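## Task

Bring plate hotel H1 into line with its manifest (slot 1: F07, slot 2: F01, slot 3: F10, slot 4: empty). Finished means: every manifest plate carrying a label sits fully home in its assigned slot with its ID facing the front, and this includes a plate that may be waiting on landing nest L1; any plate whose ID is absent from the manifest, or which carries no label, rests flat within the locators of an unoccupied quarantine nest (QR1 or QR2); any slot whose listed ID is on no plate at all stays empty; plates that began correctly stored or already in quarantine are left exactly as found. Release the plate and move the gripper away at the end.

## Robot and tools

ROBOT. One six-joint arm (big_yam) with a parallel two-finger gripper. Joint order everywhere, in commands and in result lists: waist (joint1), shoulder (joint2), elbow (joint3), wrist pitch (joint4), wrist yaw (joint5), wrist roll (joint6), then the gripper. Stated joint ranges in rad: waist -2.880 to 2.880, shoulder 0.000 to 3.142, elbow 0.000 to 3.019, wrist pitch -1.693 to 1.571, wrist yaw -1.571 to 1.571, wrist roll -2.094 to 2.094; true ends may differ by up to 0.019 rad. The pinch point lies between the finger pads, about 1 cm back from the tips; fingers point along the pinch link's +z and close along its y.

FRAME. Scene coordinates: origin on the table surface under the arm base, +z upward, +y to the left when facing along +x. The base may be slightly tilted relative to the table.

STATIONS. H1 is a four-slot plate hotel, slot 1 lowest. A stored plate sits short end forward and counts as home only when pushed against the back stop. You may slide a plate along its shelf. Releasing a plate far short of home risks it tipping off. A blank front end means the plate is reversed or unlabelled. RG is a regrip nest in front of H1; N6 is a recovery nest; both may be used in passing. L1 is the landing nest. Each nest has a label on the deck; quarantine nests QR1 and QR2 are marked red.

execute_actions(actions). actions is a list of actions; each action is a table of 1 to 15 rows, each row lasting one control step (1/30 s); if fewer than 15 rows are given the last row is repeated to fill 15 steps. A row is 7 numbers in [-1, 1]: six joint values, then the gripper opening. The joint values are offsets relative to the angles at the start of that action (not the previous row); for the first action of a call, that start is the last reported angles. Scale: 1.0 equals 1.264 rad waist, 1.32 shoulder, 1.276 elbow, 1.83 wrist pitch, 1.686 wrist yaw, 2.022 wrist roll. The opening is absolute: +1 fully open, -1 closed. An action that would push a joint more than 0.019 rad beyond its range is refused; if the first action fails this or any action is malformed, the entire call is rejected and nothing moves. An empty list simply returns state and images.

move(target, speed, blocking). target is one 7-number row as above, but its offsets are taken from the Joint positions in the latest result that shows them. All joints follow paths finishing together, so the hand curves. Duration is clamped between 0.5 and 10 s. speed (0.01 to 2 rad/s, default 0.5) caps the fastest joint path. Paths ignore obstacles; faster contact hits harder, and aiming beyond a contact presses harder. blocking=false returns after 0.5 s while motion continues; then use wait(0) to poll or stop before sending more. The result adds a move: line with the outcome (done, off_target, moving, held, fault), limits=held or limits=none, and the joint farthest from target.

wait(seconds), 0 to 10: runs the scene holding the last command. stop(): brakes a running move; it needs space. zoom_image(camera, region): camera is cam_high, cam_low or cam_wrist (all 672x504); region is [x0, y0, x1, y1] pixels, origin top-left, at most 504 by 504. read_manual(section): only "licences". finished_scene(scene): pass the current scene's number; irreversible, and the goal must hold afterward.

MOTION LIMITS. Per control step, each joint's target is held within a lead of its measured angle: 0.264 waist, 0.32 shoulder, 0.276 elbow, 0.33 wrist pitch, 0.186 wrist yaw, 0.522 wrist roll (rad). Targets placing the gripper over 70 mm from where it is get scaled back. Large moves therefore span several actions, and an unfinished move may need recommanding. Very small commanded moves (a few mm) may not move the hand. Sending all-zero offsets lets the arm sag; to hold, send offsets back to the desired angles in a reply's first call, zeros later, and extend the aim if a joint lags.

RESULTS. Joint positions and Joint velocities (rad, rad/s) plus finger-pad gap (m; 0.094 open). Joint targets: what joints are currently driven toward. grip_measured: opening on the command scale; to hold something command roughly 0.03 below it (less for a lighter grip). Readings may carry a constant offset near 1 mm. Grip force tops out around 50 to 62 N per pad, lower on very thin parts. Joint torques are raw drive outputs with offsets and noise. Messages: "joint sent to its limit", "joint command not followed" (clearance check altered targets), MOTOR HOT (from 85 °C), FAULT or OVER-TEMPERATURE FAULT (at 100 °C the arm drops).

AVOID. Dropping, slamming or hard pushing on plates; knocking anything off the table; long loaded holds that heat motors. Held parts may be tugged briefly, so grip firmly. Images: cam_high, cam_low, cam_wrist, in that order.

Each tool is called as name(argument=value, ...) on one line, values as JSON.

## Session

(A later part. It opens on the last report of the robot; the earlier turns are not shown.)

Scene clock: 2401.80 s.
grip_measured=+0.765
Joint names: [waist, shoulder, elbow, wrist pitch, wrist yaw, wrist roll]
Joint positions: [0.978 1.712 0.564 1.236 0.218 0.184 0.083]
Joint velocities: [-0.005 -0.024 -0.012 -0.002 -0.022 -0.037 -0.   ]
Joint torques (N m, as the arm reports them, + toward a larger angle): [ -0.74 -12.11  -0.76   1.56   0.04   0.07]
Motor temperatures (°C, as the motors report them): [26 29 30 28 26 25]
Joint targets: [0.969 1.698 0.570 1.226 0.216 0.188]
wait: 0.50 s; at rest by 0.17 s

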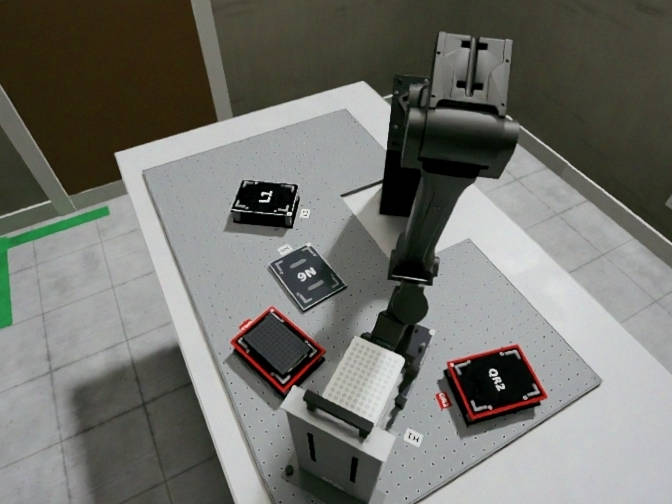

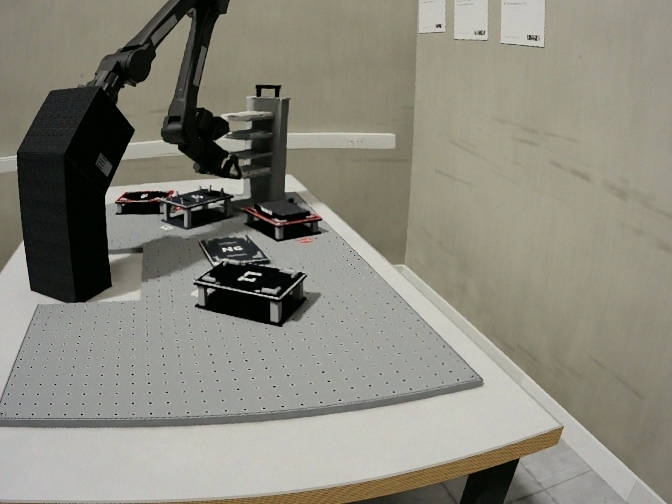

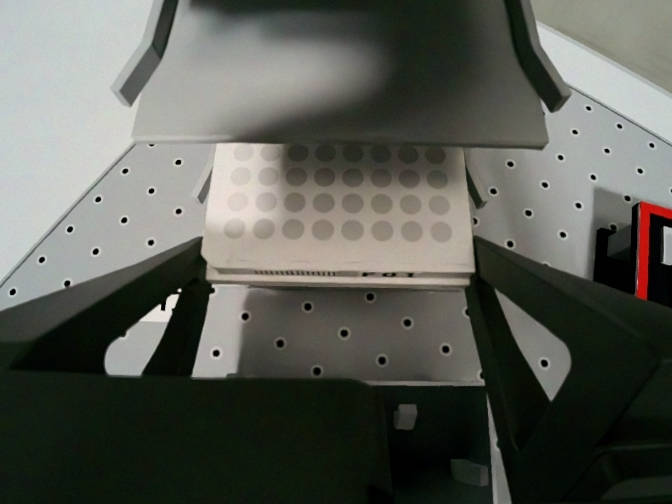

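execute_actions(actions=[[[0.00733,0.00474,-0.01392,0.01148,0.00193,0.002,0.725],[0.00793,0.00528,-0.01566,0.0131,0.00238,0.002,0.725],[0.00891,0.00615,-0.01849,0.01572,0.00312,0.002,0.725],[0.01023,0.00734,-0.02229,0.01924,0.0041,0.002,0.725],[0.01183,0.00877,-0.02692,0.02353,0.0053,0.002,0.725],[0.01362,0.01038,-0.03208,0.02831,0.00663,0.002,0.725],[0.01556,0.01212,-0.03769,0.0335,0.00808,0.002,0.725],[0.01751,0.01387,-0.04334,0.03874,0.00954,0.002,0.725],[0.01945,0.01561,-0.04895,0.04393,0.01099,0.002,0.725],[0.02124,0.01722,-0.05411,0.04872,0.01233,0.002,0.725],[0.02284,0.01865,-0.05874,0.053,0.01352,0.002,0.725],[0.02416,0.01984,-0.06254,0.05652,0.0145,0.002,0.725],[0.02514,0.02071,-0.06537,0.05914,0.01524,0.002,0.725],[0.02574,0.02125,-0.06711,0.06076,0.01569,0.002,0.725],[0.02595,0.02144,-0.06771,0.06131,0.01584,0.002,0.725]]])

wait(seconds=0.5)

Scene clock: 2460.20 s.
grip_measured=+0.765
Joint names: [waist, shoulder, elbow, wrist pitch, wrist yaw, wrist roll]
Joint positions: [1.001 1.732 0.493 1.319 0.241 0.184 0.083]
Joint velocities: [ 0.044  0.054 -0.105  0.095 -0.007 -0.007 -0.   ]
Joint torques (N m, as the arm reports them, + toward a larger angle): [ 0.91 -9.96 -2.84  3.06  0.28  0.08]
Motor temperatures (°C, as the motors report them): [26 29 30 28 26 25]
Joint targets: [1.011 1.741 0.477 1.348 0.245 0.188]

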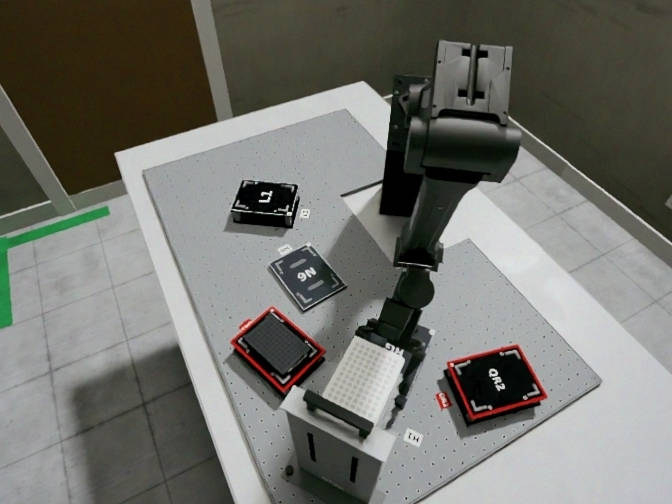

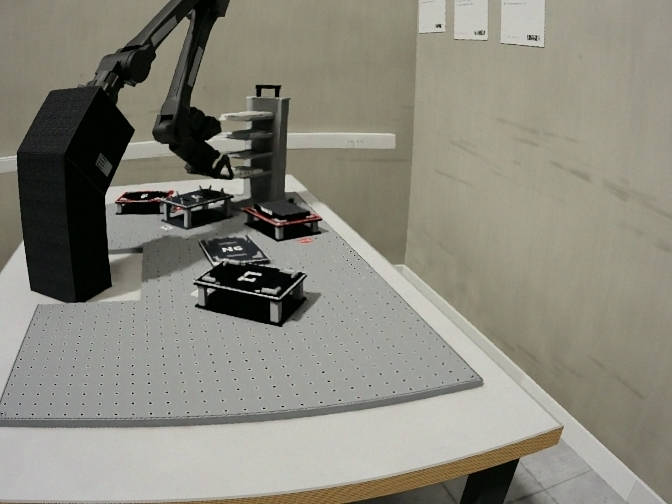

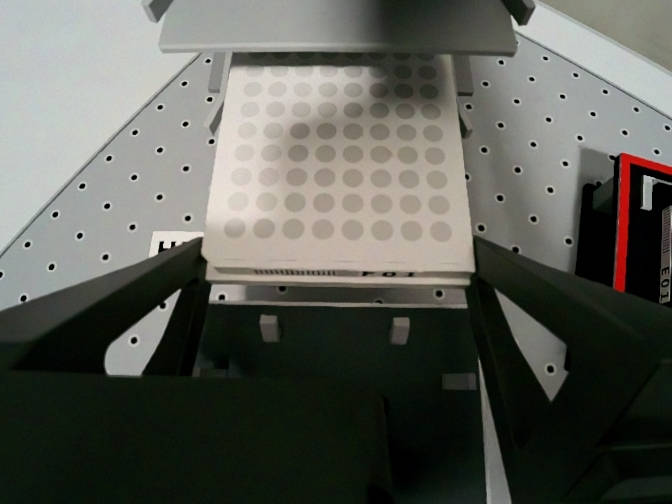

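Scene clock: 2460.70 s.
grip_measured=+0.765
Joint names: [waist, shoulder, elbow, wrist pitch, wrist yaw, wrist roll]
Joint positions: [1.002 1.734 0.489 1.326 0.242 0.184 0.083]
Joint velocities: [-0.005  0.005  0.002  0.012  0.051 -0.022 -0.   ]
Joint torques (N m, as the arm reports them, + toward a larger angle): [ 0.85 -9.97 -2.82  2.95  0.31  0.09]
Motor temperatures (°C, as the motors report them): [26 29 30 28 26 25]
Joint targets: [1.011 1.740 0.477 1.348 0.245 0.188]
wait: 0.50 s; at rest by 0.30 s

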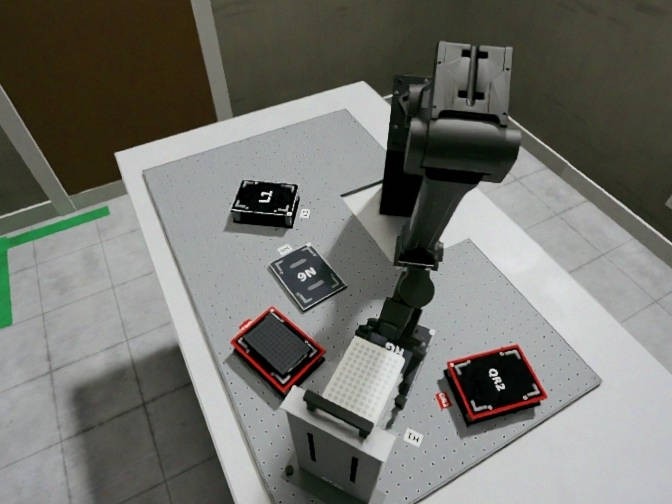

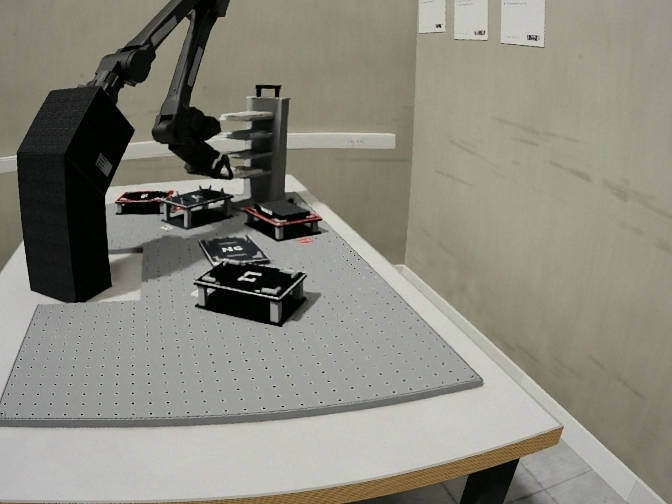

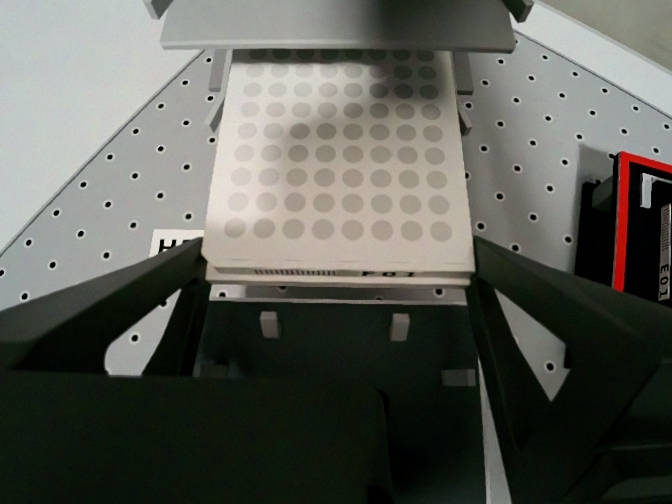

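execute_actions(actions=[[[0.00738,-0.00994,-0.01013,0.01237,0.00194,0.002,0.725],[0.00812,-0.01018,-0.01226,0.01337,0.00241,0.002,0.725],[0.00934,-0.01058,-0.01572,0.015,0.00317,0.002,0.725],[0.01097,-0.01113,-0.02038,0.0172,0.0042,0.002,0.725],[0.01296,-0.01178,-0.02604,0.01986,0.00544,0.002,0.725],[0.01517,-0.01252,-0.03236,0.02284,0.00683,0.002,0.725],[0.01758,-0.01331,-0.03921,0.02607,0.00834,0.002,0.725],[0.02,-0.01412,-0.04613,0.02934,0.00987,0.002,0.725],[0.02241,-0.01491,-0.05298,0.03257,0.01138,0.002,0.725],[0.02463,-0.01565,-0.05931,0.03555,0.01277,0.002,0.725],[0.02661,-0.0163,-0.06496,0.03821,0.01401,0.002,0.725],[0.02824,-0.01685,-0.06962,0.04041,0.01504,0.002,0.725],[0.02946,-0.01725,-0.07308,0.04204,0.0158,0.002,0.725],[0.0302,-0.01749,-0.07521,0.04304,0.01627,0.002,0.725],[0.03046,-0.01758,-0.07594,0.04339,0.01643,0.002,0.725]]])

wait(seconds=0.5)

Scene clock: 2479.10 s.
grip_measured=+0.765
Joint names: [waist, shoulder, elbow, wrist pitch, wrist yaw, wrist roll]
Joint positions: [1.031 1.73  0.412 1.379 0.266 0.184 0.083]
Joint velocities: [ 0.044 -0.005 -0.144  0.061  0.037  0.007 -0.   ]
Joint torques (N m, as the arm reports them, + toward a larger angle): [  1.35 -11.5   -3.49   2.78   0.33   0.07]
Motor temperatures (°C, as the motors report them): [26 29 30 29 26 25]
Joint targets: [1.041 1.711 0.392 1.405 0.269 0.188]

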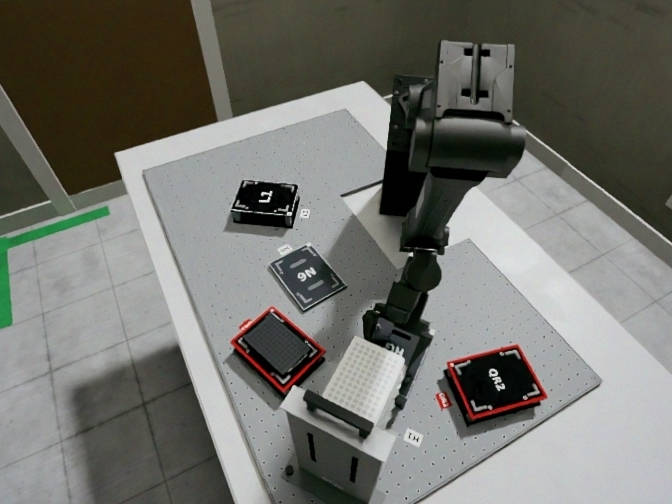

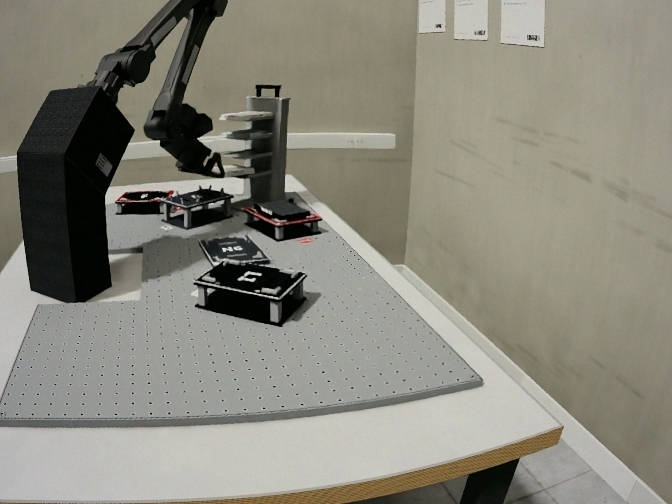

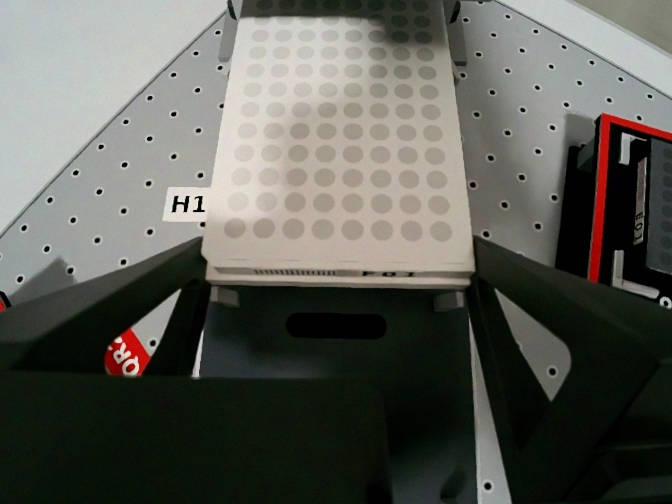

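Scene clock: 2479.60 s.
grip_measured=+0.765
Joint names: [waist, shoulder, elbow, wrist pitch, wrist yaw, wrist roll]
Joint positions: [1.033 1.728 0.408 1.383 0.266 0.184 0.083]
Joint velocities: [-0.005 -0.015 -0.002 -0.002 -0.095 -0.007 -0.   ]
Joint torques (N m, as the arm reports them, + toward a larger angle): [  1.2  -11.22  -3.73   2.87   0.29   0.07]
Motor temperatures (°C, as the motors report them): [26 29 30 29 26 25]
Joint targets: [1.041 1.711 0.393 1.405 0.269 0.188]
wait: 0.50 s; at rest by 0.27 s

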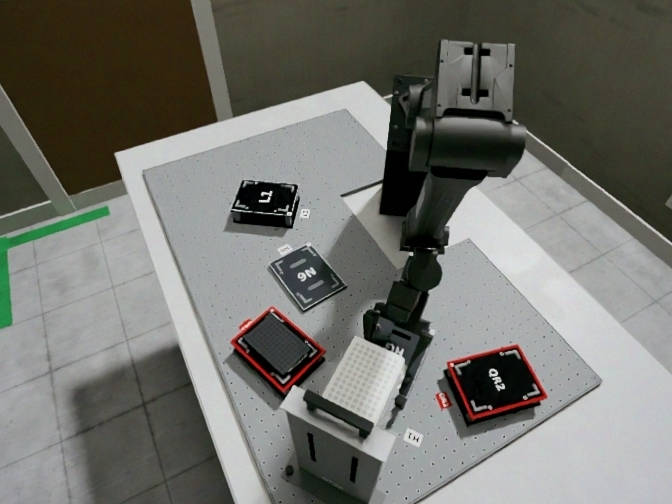

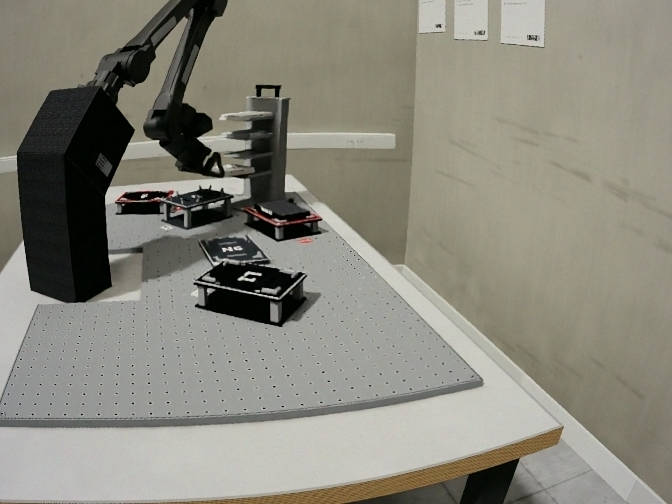

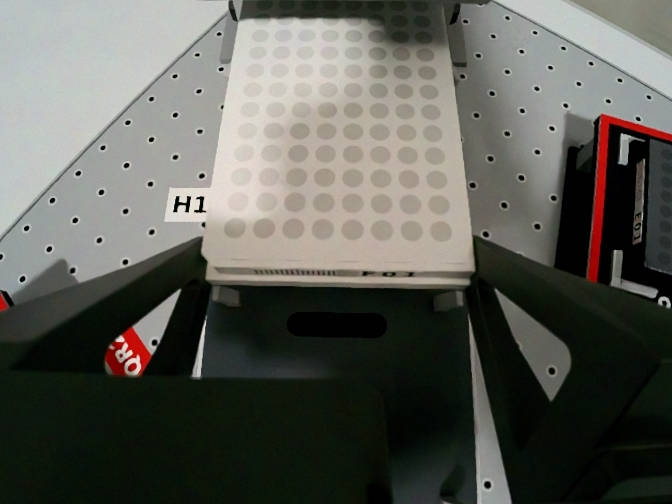

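execute_actions(actions=[[[0.00677,-0.0076,-0.01438,0.01262,0.00209,0.002,0.725],[0.00805,-0.0076,-0.01748,0.01435,0.00301,0.002,0.725],[0.01014,-0.0076,-0.02251,0.01717,0.00449,0.002,0.725],[0.01295,-0.0076,-0.02928,0.02096,0.00649,0.002,0.725],[0.01636,-0.0076,-0.0375,0.02557,0.00891,0.002,0.725],[0.02017,-0.0076,-0.04668,0.03072,0.01162,0.002,0.725],[0.0243,-0.0076,-0.05665,0.03631,0.01456,0.002,0.725],[0.02847,-0.0076,-0.0667,0.04194,0.01753,0.002,0.725],[0.0326,-0.0076,-0.07667,0.04753,0.02047,0.002,0.725],[0.03641,-0.0076,-0.08585,0.05268,0.02318,0.002,0.725],[0.03982,-0.0076,-0.09407,0.05729,0.0256,0.002,0.725],[0.04263,-0.0076,-0.10084,0.06108,0.0276,0.002,0.725],[0.04472,-0.0076,-0.10587,0.0639,0.02908,0.002,0.725],[0.046,-0.0076,-0.10897,0.06563,0.03,0.002,0.725],[0.04644,-0.0076,-0.11003,0.06623,0.03031,0.002,0.725]]])

wait(seconds=0.5)

zoom_image(camera="cam_low", region=[130, 80, 310, 215])

Scene clock: 2502.93 s.
grip_measured=+0.765
Joint names: [waist, shoulder, elbow, wrist pitch, wrist yaw, wrist roll]
Joint positions: [1.082 1.728 0.292 1.475 0.313 0.184 0.083]
Joint velocities: [ 0.044 -0.005 -0.178  0.1    0.022 -0.051 -0.   ]
Joint torques (N m, as the arm reports them, + toward a larger angle): [ 0.45 -9.92 -4.48  2.87  0.3   0.06]
Motor temperatures (°C, as the motors report them): [26 29 30 29 26 25]
Joint targets: [1.091 1.718 0.268 1.504 0.317 0.188]

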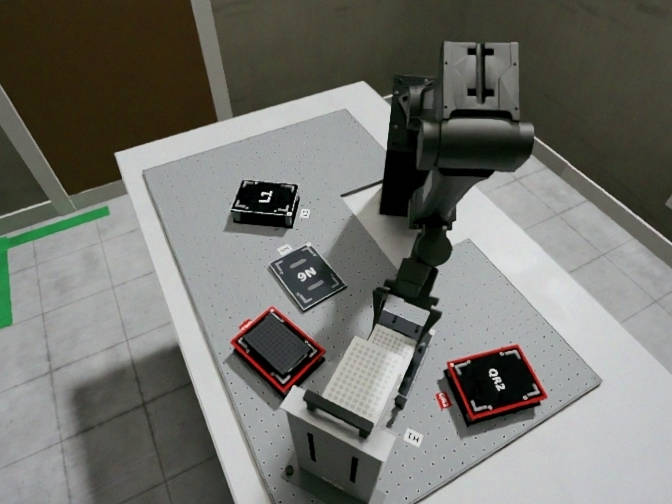

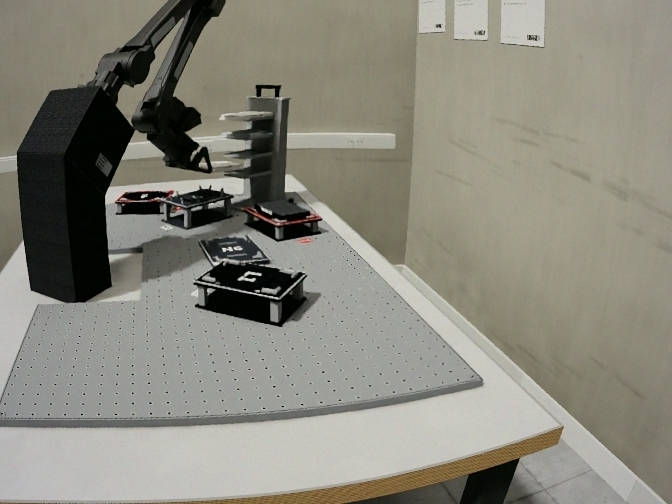

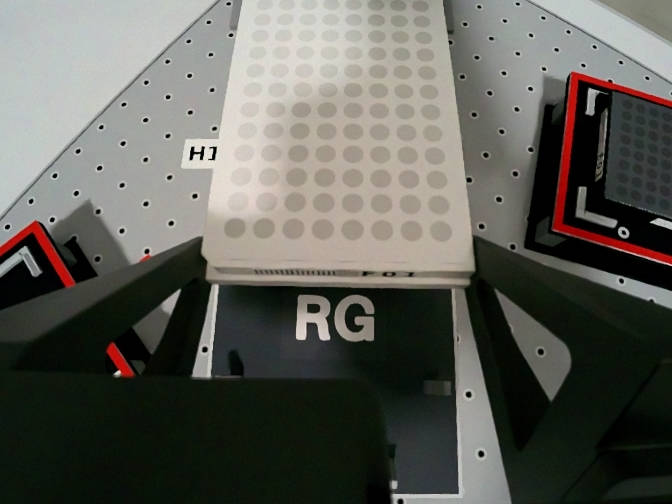

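Scene clock: 2503.43 s.
grip_measured=+0.765
Joint names: [waist, shoulder, elbow, wrist pitch, wrist yaw, wrist roll]
Joint positions: [1.084 1.728 0.286 1.482 0.314 0.184 0.083]
Joint velocities: [-0.005 -0.015 -0.002 -0.007  0.022  0.051  0.   ]
Joint torques (N m, as the arm reports them, + toward a larger angle): [ 1.56 -9.01 -5.02  2.79  0.29  0.07]
Motor temperatures (°C, as the motors report them): [26 29 30 29 26 25]
Joint targets: [1.092 1.718 0.268 1.504 0.317 0.188]
wait: 0.50 s; at rest by 0.27 s

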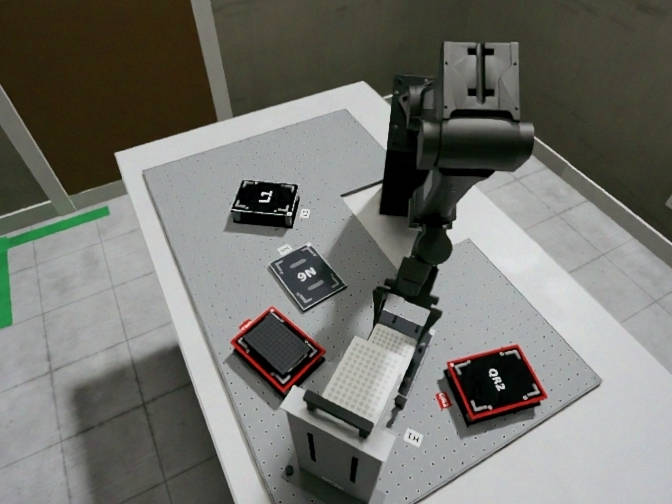

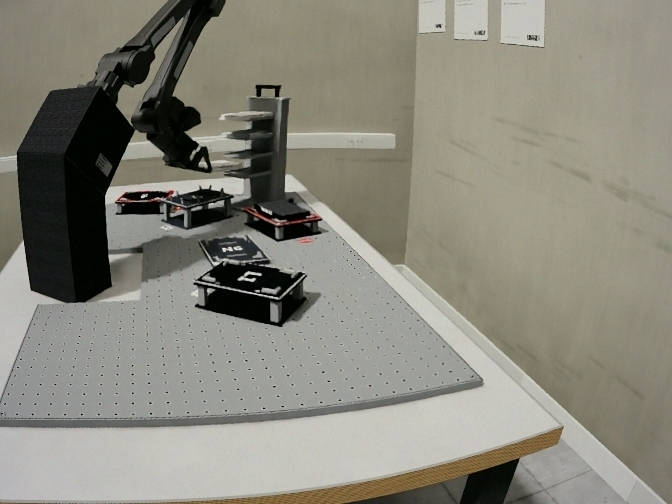

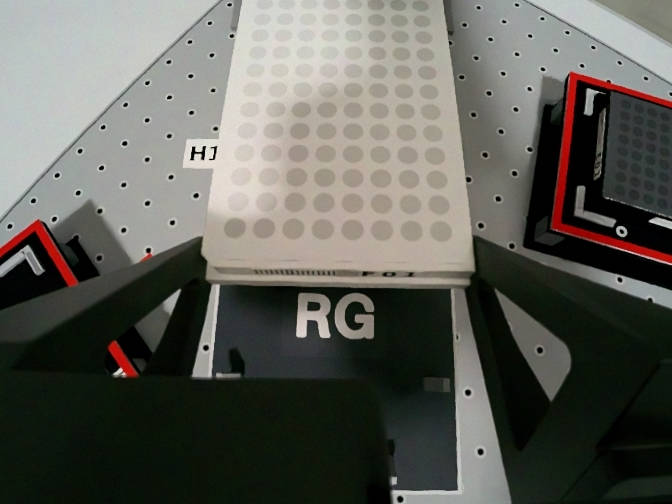

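Region (130, 80, 310, 215) of cam_low's 672x504 image, scaled by 2.800, with more detail than that image has; it fills the top 378 rows of this view, and the rest is white.

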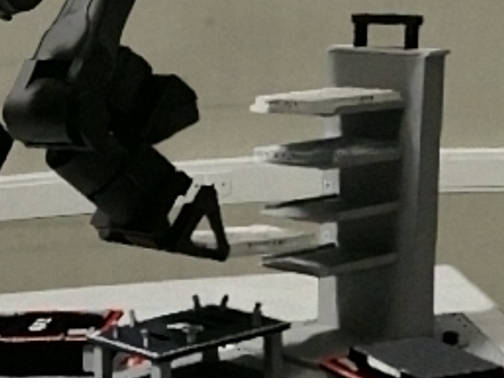

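execute_actions(actions=[[[0.0064,-0.01298,-0.01432,0.01202,0.00182,0.002,0.725],[0.00662,-0.01325,-0.01492,0.01202,0.00196,0.002,0.725],[0.00697,-0.0137,-0.0159,0.01202,0.00217,0.002,0.725],[0.00744,-0.01431,-0.01723,0.01202,0.00245,0.002,0.725],[0.00801,-0.01504,-0.01883,0.01202,0.0028,0.002,0.725],[0.00865,-0.01586,-0.02063,0.01202,0.00319,0.002,0.725],[0.00934,-0.01675,-0.02257,0.01202,0.00361,0.002,0.725],[0.01004,-0.01765,-0.02454,0.01202,0.00404,0.002,0.725],[0.01073,-0.01854,-0.02648,0.01202,0.00446,0.002,0.725],[0.01137,-0.01936,-0.02828,0.01202,0.00485,0.002,0.725],[0.01194,-0.02009,-0.02988,0.01202,0.0052,0.002,0.725],[0.01241,-0.0207,-0.03121,0.01202,0.00548,0.002,0.725],[0.01276,-0.02115,-0.03219,0.01202,0.00569,0.002,0.725],[0.01298,-0.02142,-0.03279,0.01202,0.00583,0.002,0.725],[0.01305,-0.02152,-0.033,0.01202,0.00587,0.002,0.725]]])

wait(seconds=0.5)

Scene clock: 2546.03 s.
grip_measured=+0.765
Joint names: [waist, shoulder, elbow, wrist pitch, wrist yaw, wrist roll]
Joint positions: [1.09  1.715 0.274 1.482 0.321 0.184 0.083]
Joint velocities: [ 0.005 -0.005 -0.071  0.007 -0.022  0.007 -0.   ]
Joint torques (N m, as the arm reports them, + toward a larger angle): [ 0.92 -9.45 -5.52  2.99  0.33  0.1 ]
Motor temperatures (°C, as the motors report them): [26 29 31 29 26 25]
Joint targets: [1.100 1.700 0.244 1.504 0.324 0.188]

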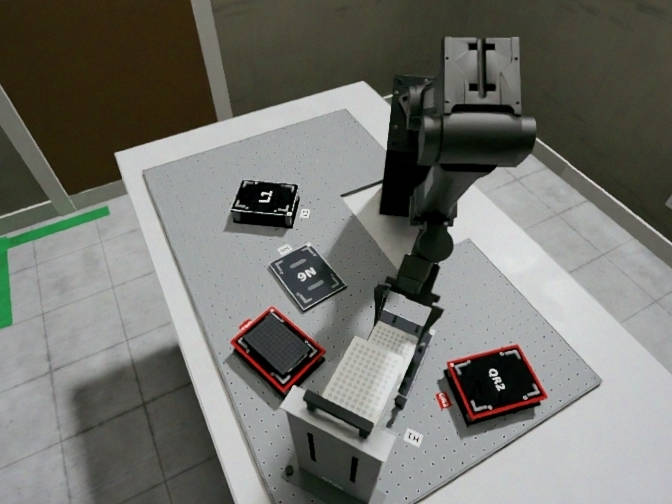

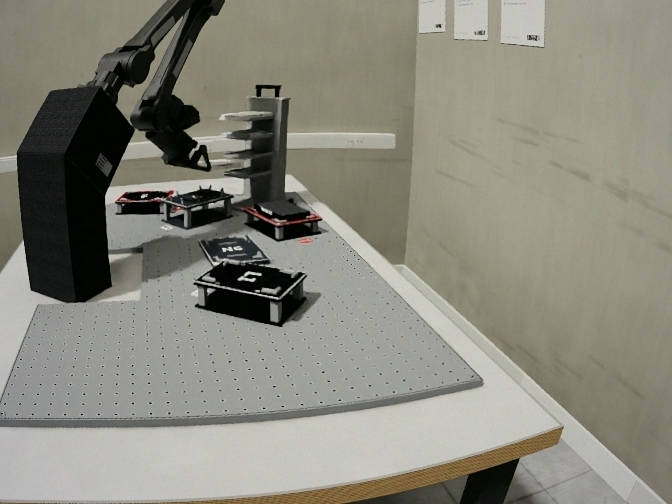

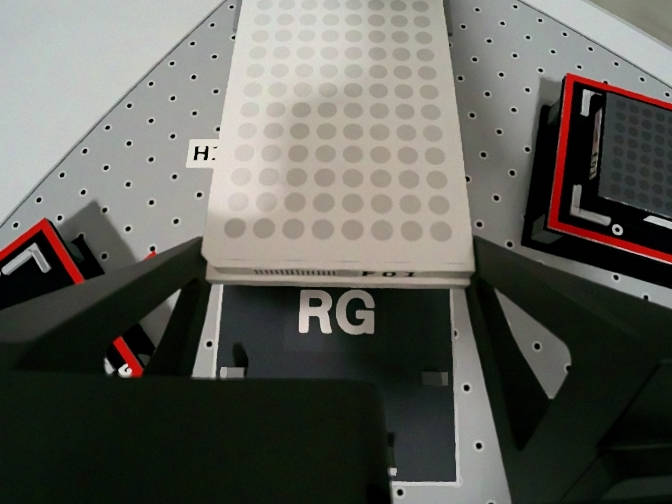

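Scene clock: 2546.53 s.
grip_measured=+0.765
Joint names: [waist, shoulder, elbow, wrist pitch, wrist yaw, wrist roll]
Joint positions: [1.091 1.715 0.271 1.482 0.321 0.184 0.083]
Joint velocities: [-0.005 -0.015  0.002  0.012 -0.022 -0.022 -0.   ]
Joint torques (N m, as the arm reports them, + toward a larger angle): [ 1.5  -9.82 -5.57  2.77  0.32  0.06]
Motor temperatures (°C, as the motors report them): [26 29 31 29 26 25]
Joint targets: [1.100 1.700 0.244 1.504 0.324 0.188]
wait: 0.50 s; at rest by 0.20 s

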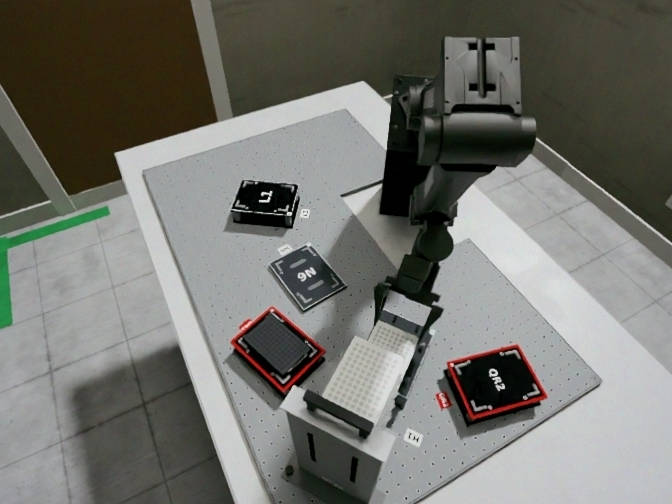

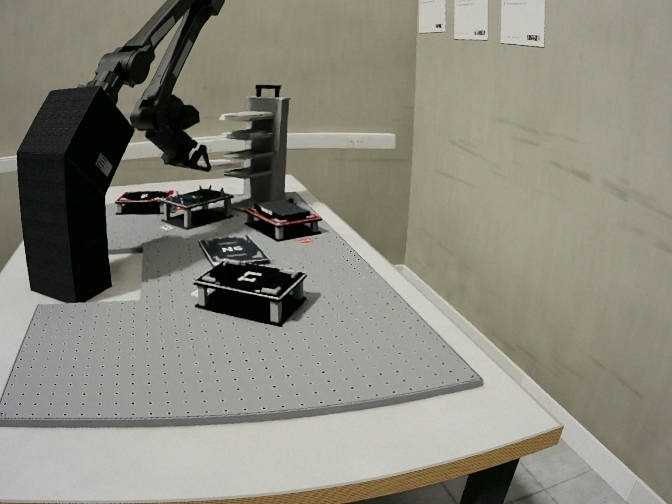

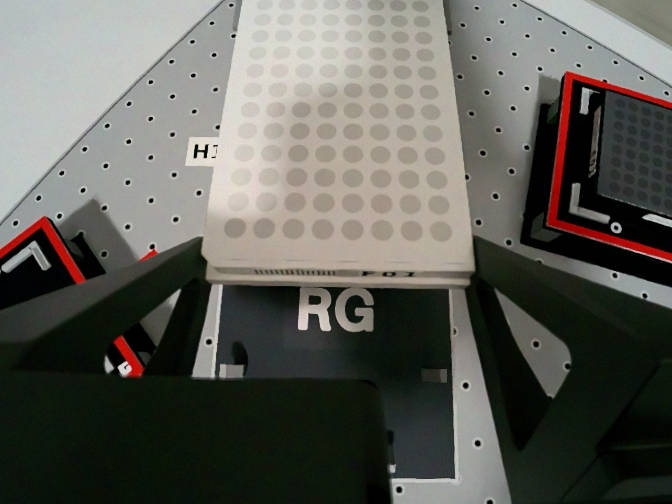

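execute_actions(actions=[[[0.00722,-0.01242,-0.02176,-0.00452,0.00189,0.002,0.725],[0.00749,-0.01549,-0.02338,-0.00495,0.00221,0.002,0.725],[0.00795,-0.02049,-0.02601,-0.00565,0.00273,0.002,0.725],[0.00856,-0.02721,-0.02956,-0.0066,0.00343,0.002,0.725],[0.0093,-0.03538,-0.03387,-0.00775,0.00429,0.002,0.725],[0.01012,-0.0445,-0.03868,-0.00903,0.00524,0.002,0.725],[0.01102,-0.05439,-0.0439,-0.01042,0.00627,0.002,0.725],[0.01192,-0.06439,-0.04917,-0.01182,0.00731,0.002,0.725],[0.01282,-0.07428,-0.05439,-0.01321,0.00834,0.002,0.725],[0.01365,-0.08341,-0.0592,-0.0145,0.0093,0.002,0.725],[0.01438,-0.09157,-0.06351,-0.01564,0.01015,0.002,0.725],[0.01499,-0.09829,-0.06706,-0.01659,0.01085,0.002,0.725],[0.01545,-0.10329,-0.06969,-0.01729,0.01137,0.002,0.725],[0.01572,-0.10636,-0.07131,-0.01772,0.01169,0.002,0.725],[0.01582,-0.10742,-0.07187,-0.01787,0.0118,0.002,0.725]]])

wait(seconds=0.5)

zoom_image(camera="cam_low", region=[130, 80, 310, 215])

Scene clock: 2574.80 s.
grip_measured=+0.765
Joint names: [waist, shoulder, elbow, wrist pitch, wrist yaw, wrist roll]
Joint positions: [1.1   1.587 0.205 1.461 0.338 0.184 0.083]
Joint velocities: [ 0.005 -0.181 -0.095 -0.027 -0.037 -0.007  0.001]
Joint torques (N m, as the arm reports them, + toward a larger angle): [ 0.84 -8.08 -4.45  1.58  0.31  0.08]
Motor temperatures (°C, as the motors report them): [26 29 31 29 26 25]
Joint targets: [1.111 1.573 0.179 1.449 0.341 0.188]

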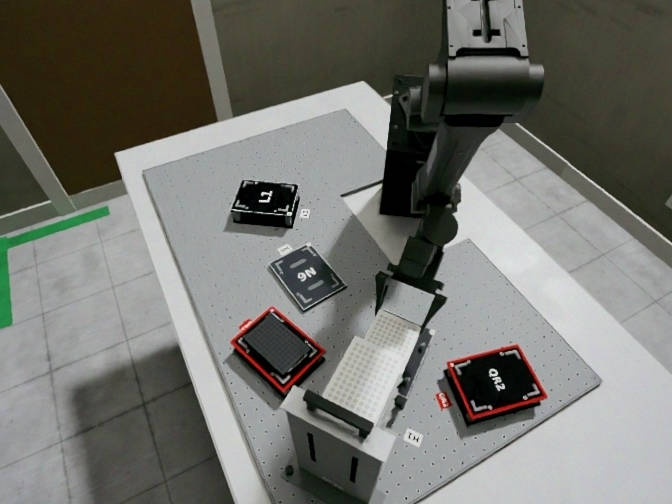

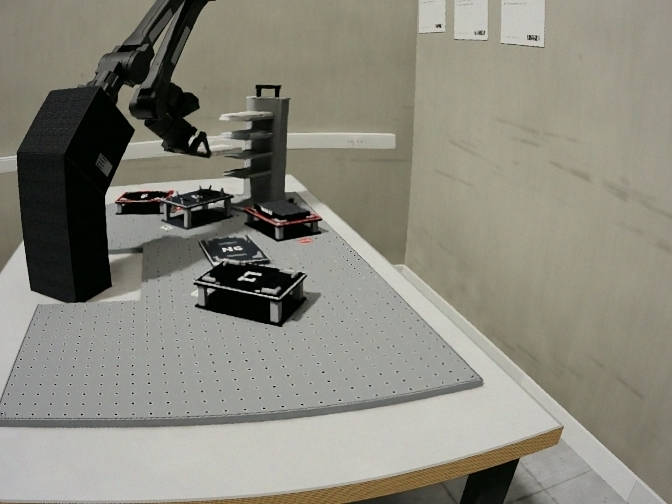

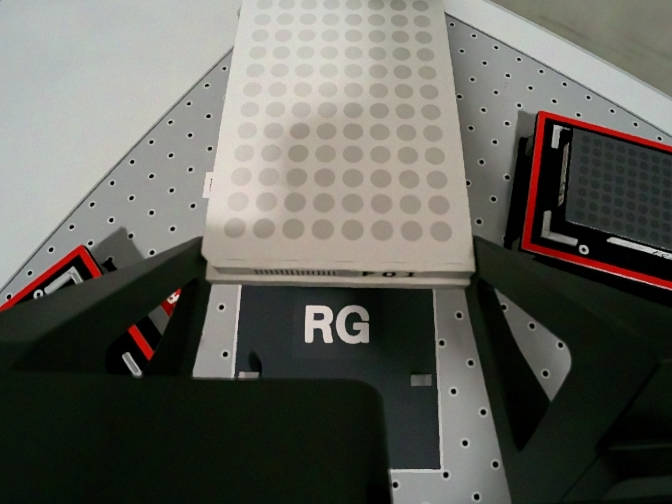

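Scene clock: 2575.30 s.
grip_measured=+0.765
Joint names: [waist, shoulder, elbow, wrist pitch, wrist yaw, wrist roll]
Joint positions: [1.101 1.581 0.202 1.457 0.338 0.184 0.083]
Joint velocities: [-0.005 -0.024  0.012  0.002 -0.007 -0.051 -0.   ]
Joint torques (N m, as the arm reports them, + toward a larger angle): [ 1.57 -8.28 -4.69  1.6   0.31  0.08]
Motor temperatures (°C, as the motors report them): [26 29 31 29 26 25]
Joint targets: [1.111 1.574 0.179 1.449 0.341 0.188]
wait: 0.50 s; at rest by 0.30 s

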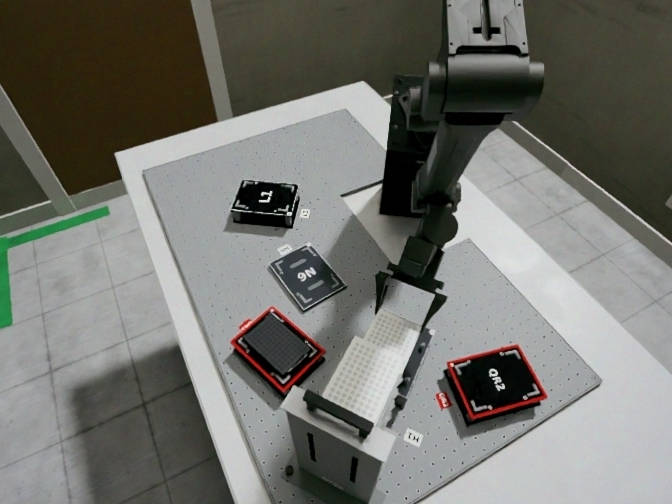

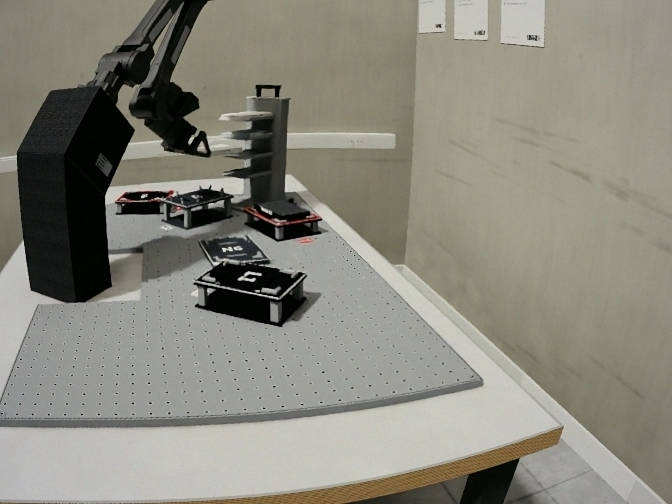

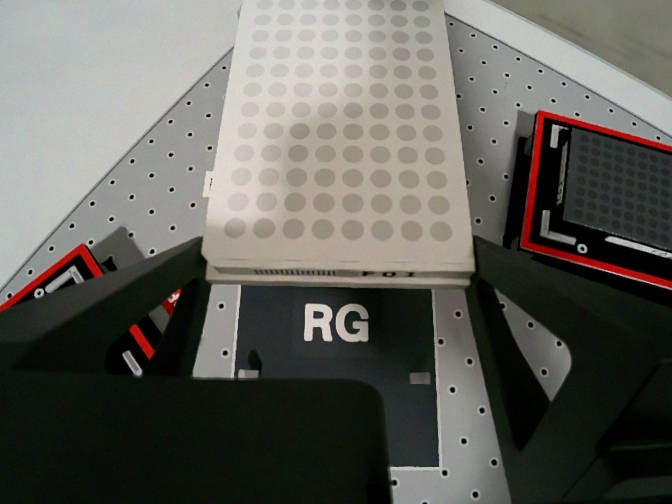

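Region (130, 80, 310, 215) of cam_low's 672x504 image, scaled by 2.800, with more detail than that image has; it fills the top 378 rows of this view, and the rest is white.

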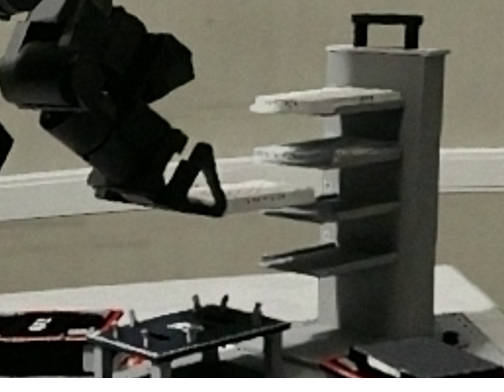

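execute_actions(actions=[[[-0.00764,-0.00946,0.00483,-0.00575,-0.00215,0.002,0.725],[-0.00915,-0.01052,0.00747,-0.00816,-0.00323,0.002,0.725],[-0.0116,-0.01225,0.01176,-0.01207,-0.00498,0.002,0.725],[-0.0149,-0.01458,0.01754,-0.01734,-0.00734,0.002,0.725],[-0.01891,-0.01741,0.02455,-0.02375,-0.0102,0.002,0.725],[-0.02339,-0.02056,0.03239,-0.0309,-0.0134,0.002,0.725],[-0.02824,-0.02399,0.04089,-0.03865,-0.01687,0.002,0.725],[-0.03315,-0.02745,0.04947,-0.04649,-0.02038,0.002,0.725],[-0.038,-0.03088,0.05797,-0.05424,-0.02385,0.002,0.725],[-0.04248,-0.03404,0.06581,-0.0614,-0.02705,0.002,0.725],[-0.04649,-0.03686,0.07282,-0.0678,-0.02991,0.002,0.725],[-0.04979,-0.03919,0.0786,-0.07307,-0.03227,0.002,0.725],[-0.05224,-0.04092,0.08289,-0.07698,-0.03402,0.002,0.725],[-0.05375,-0.04198,0.08553,-0.07939,-0.0351,0.002,0.725],[-0.05427,-0.04235,0.08644,-0.08022,-0.03547,0.002,0.725]]])

wait(seconds=0.5)

Scene clock: 2636.30 s.
grip_measured=+0.765
Joint names: [waist, shoulder, elbow, wrist pitch, wrist yaw, wrist roll]
Joint positions: [1.043 1.541 0.304 1.328 0.282 0.184 0.083]
Joint velocities: [-0.083 -0.073  0.125 -0.144 -0.007 -0.037 -0.001]
Joint torques (N m, as the arm reports them, + toward a larger angle): [ 0.22 -9.16 -1.83  1.69  0.03  0.07]
Motor temperatures (°C, as the motors report them): [26 28 31 28 26 25]
Joint targets: [1.032 1.526 0.312 1.310 0.278 0.188]

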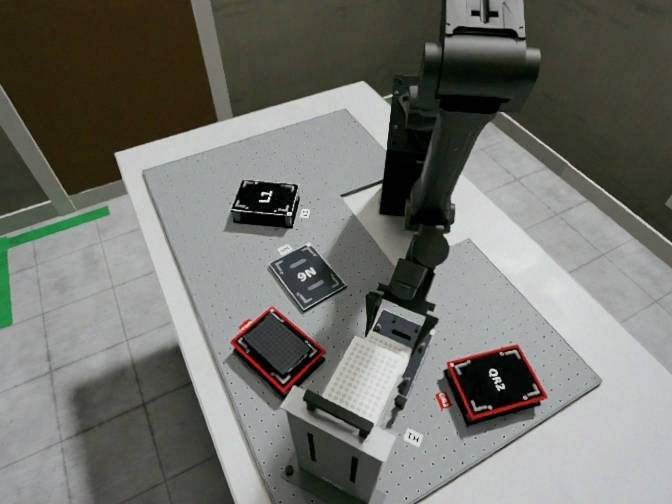

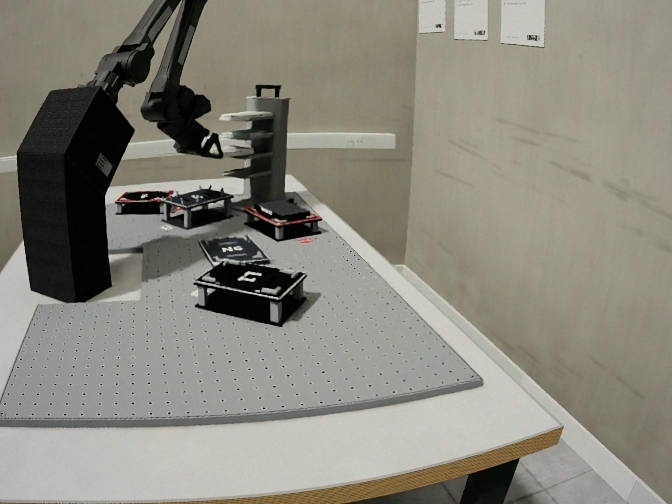

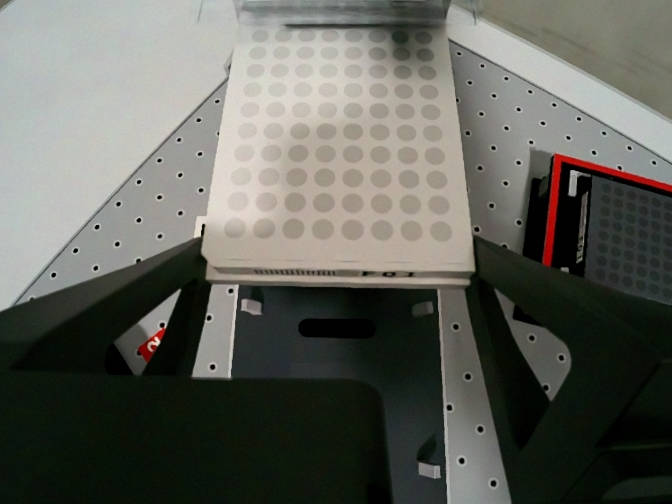

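Scene clock: 2636.80 s.
grip_measured=+0.765
Joint names: [waist, shoulder, elbow, wrist pitch, wrist yaw, wrist roll]
Joint positions: [1.04  1.538 0.308 1.318 0.28  0.184 0.083]
Joint velocities: [-0.005  0.015 -0.007  0.007  0.007  0.037 -0.001]
Joint torques (N m, as the arm reports them, + toward a larger angle): [  0.08 -10.4   -1.59   1.58   0.07   0.08]
Motor temperatures (°C, as the motors report them): [26 28 31 28 26 25]
Joint targets: [1.032 1.525 0.312 1.310 0.278 0.188]
wait: 0.50 s; at rest by 0.33 s

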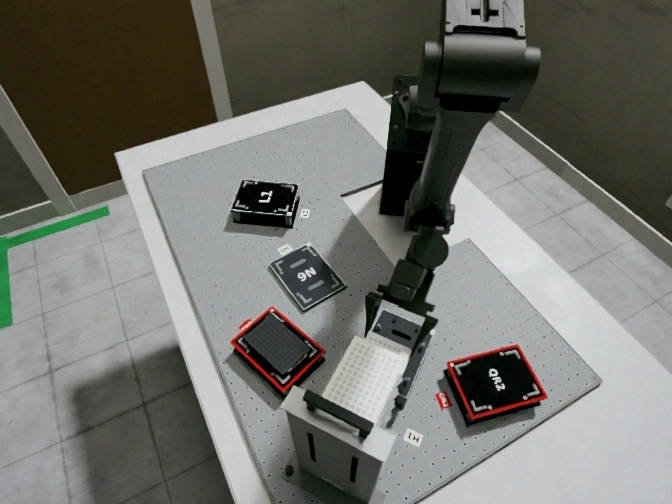

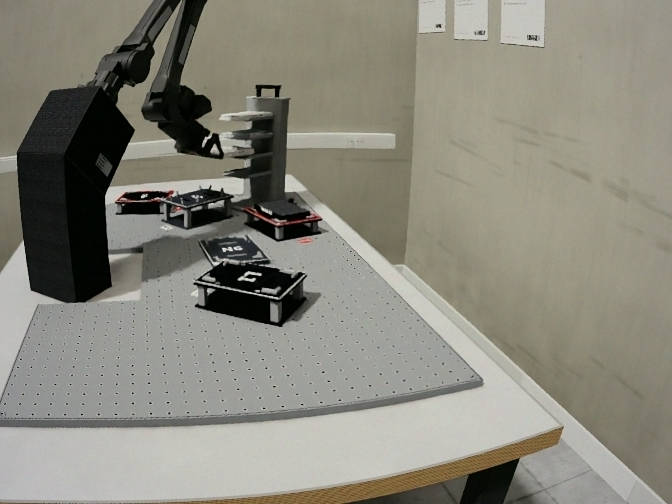

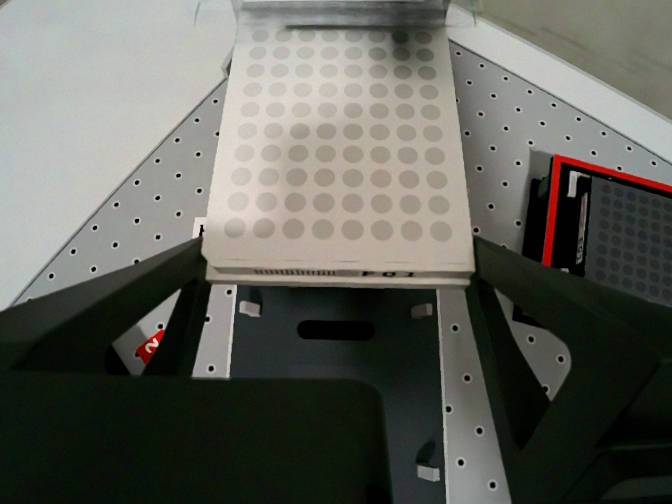

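zoom_image(camera="cam_wrist", region=[180, 0, 500, 140])

Region (180, 0, 500, 140) of cam_wrist's 672x504 image, scaled by 1.575, with more detail than that image has; it fills the top 220 rows of this view, and the rest is white.

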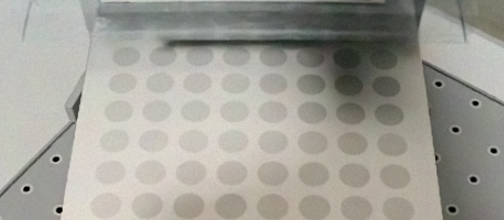

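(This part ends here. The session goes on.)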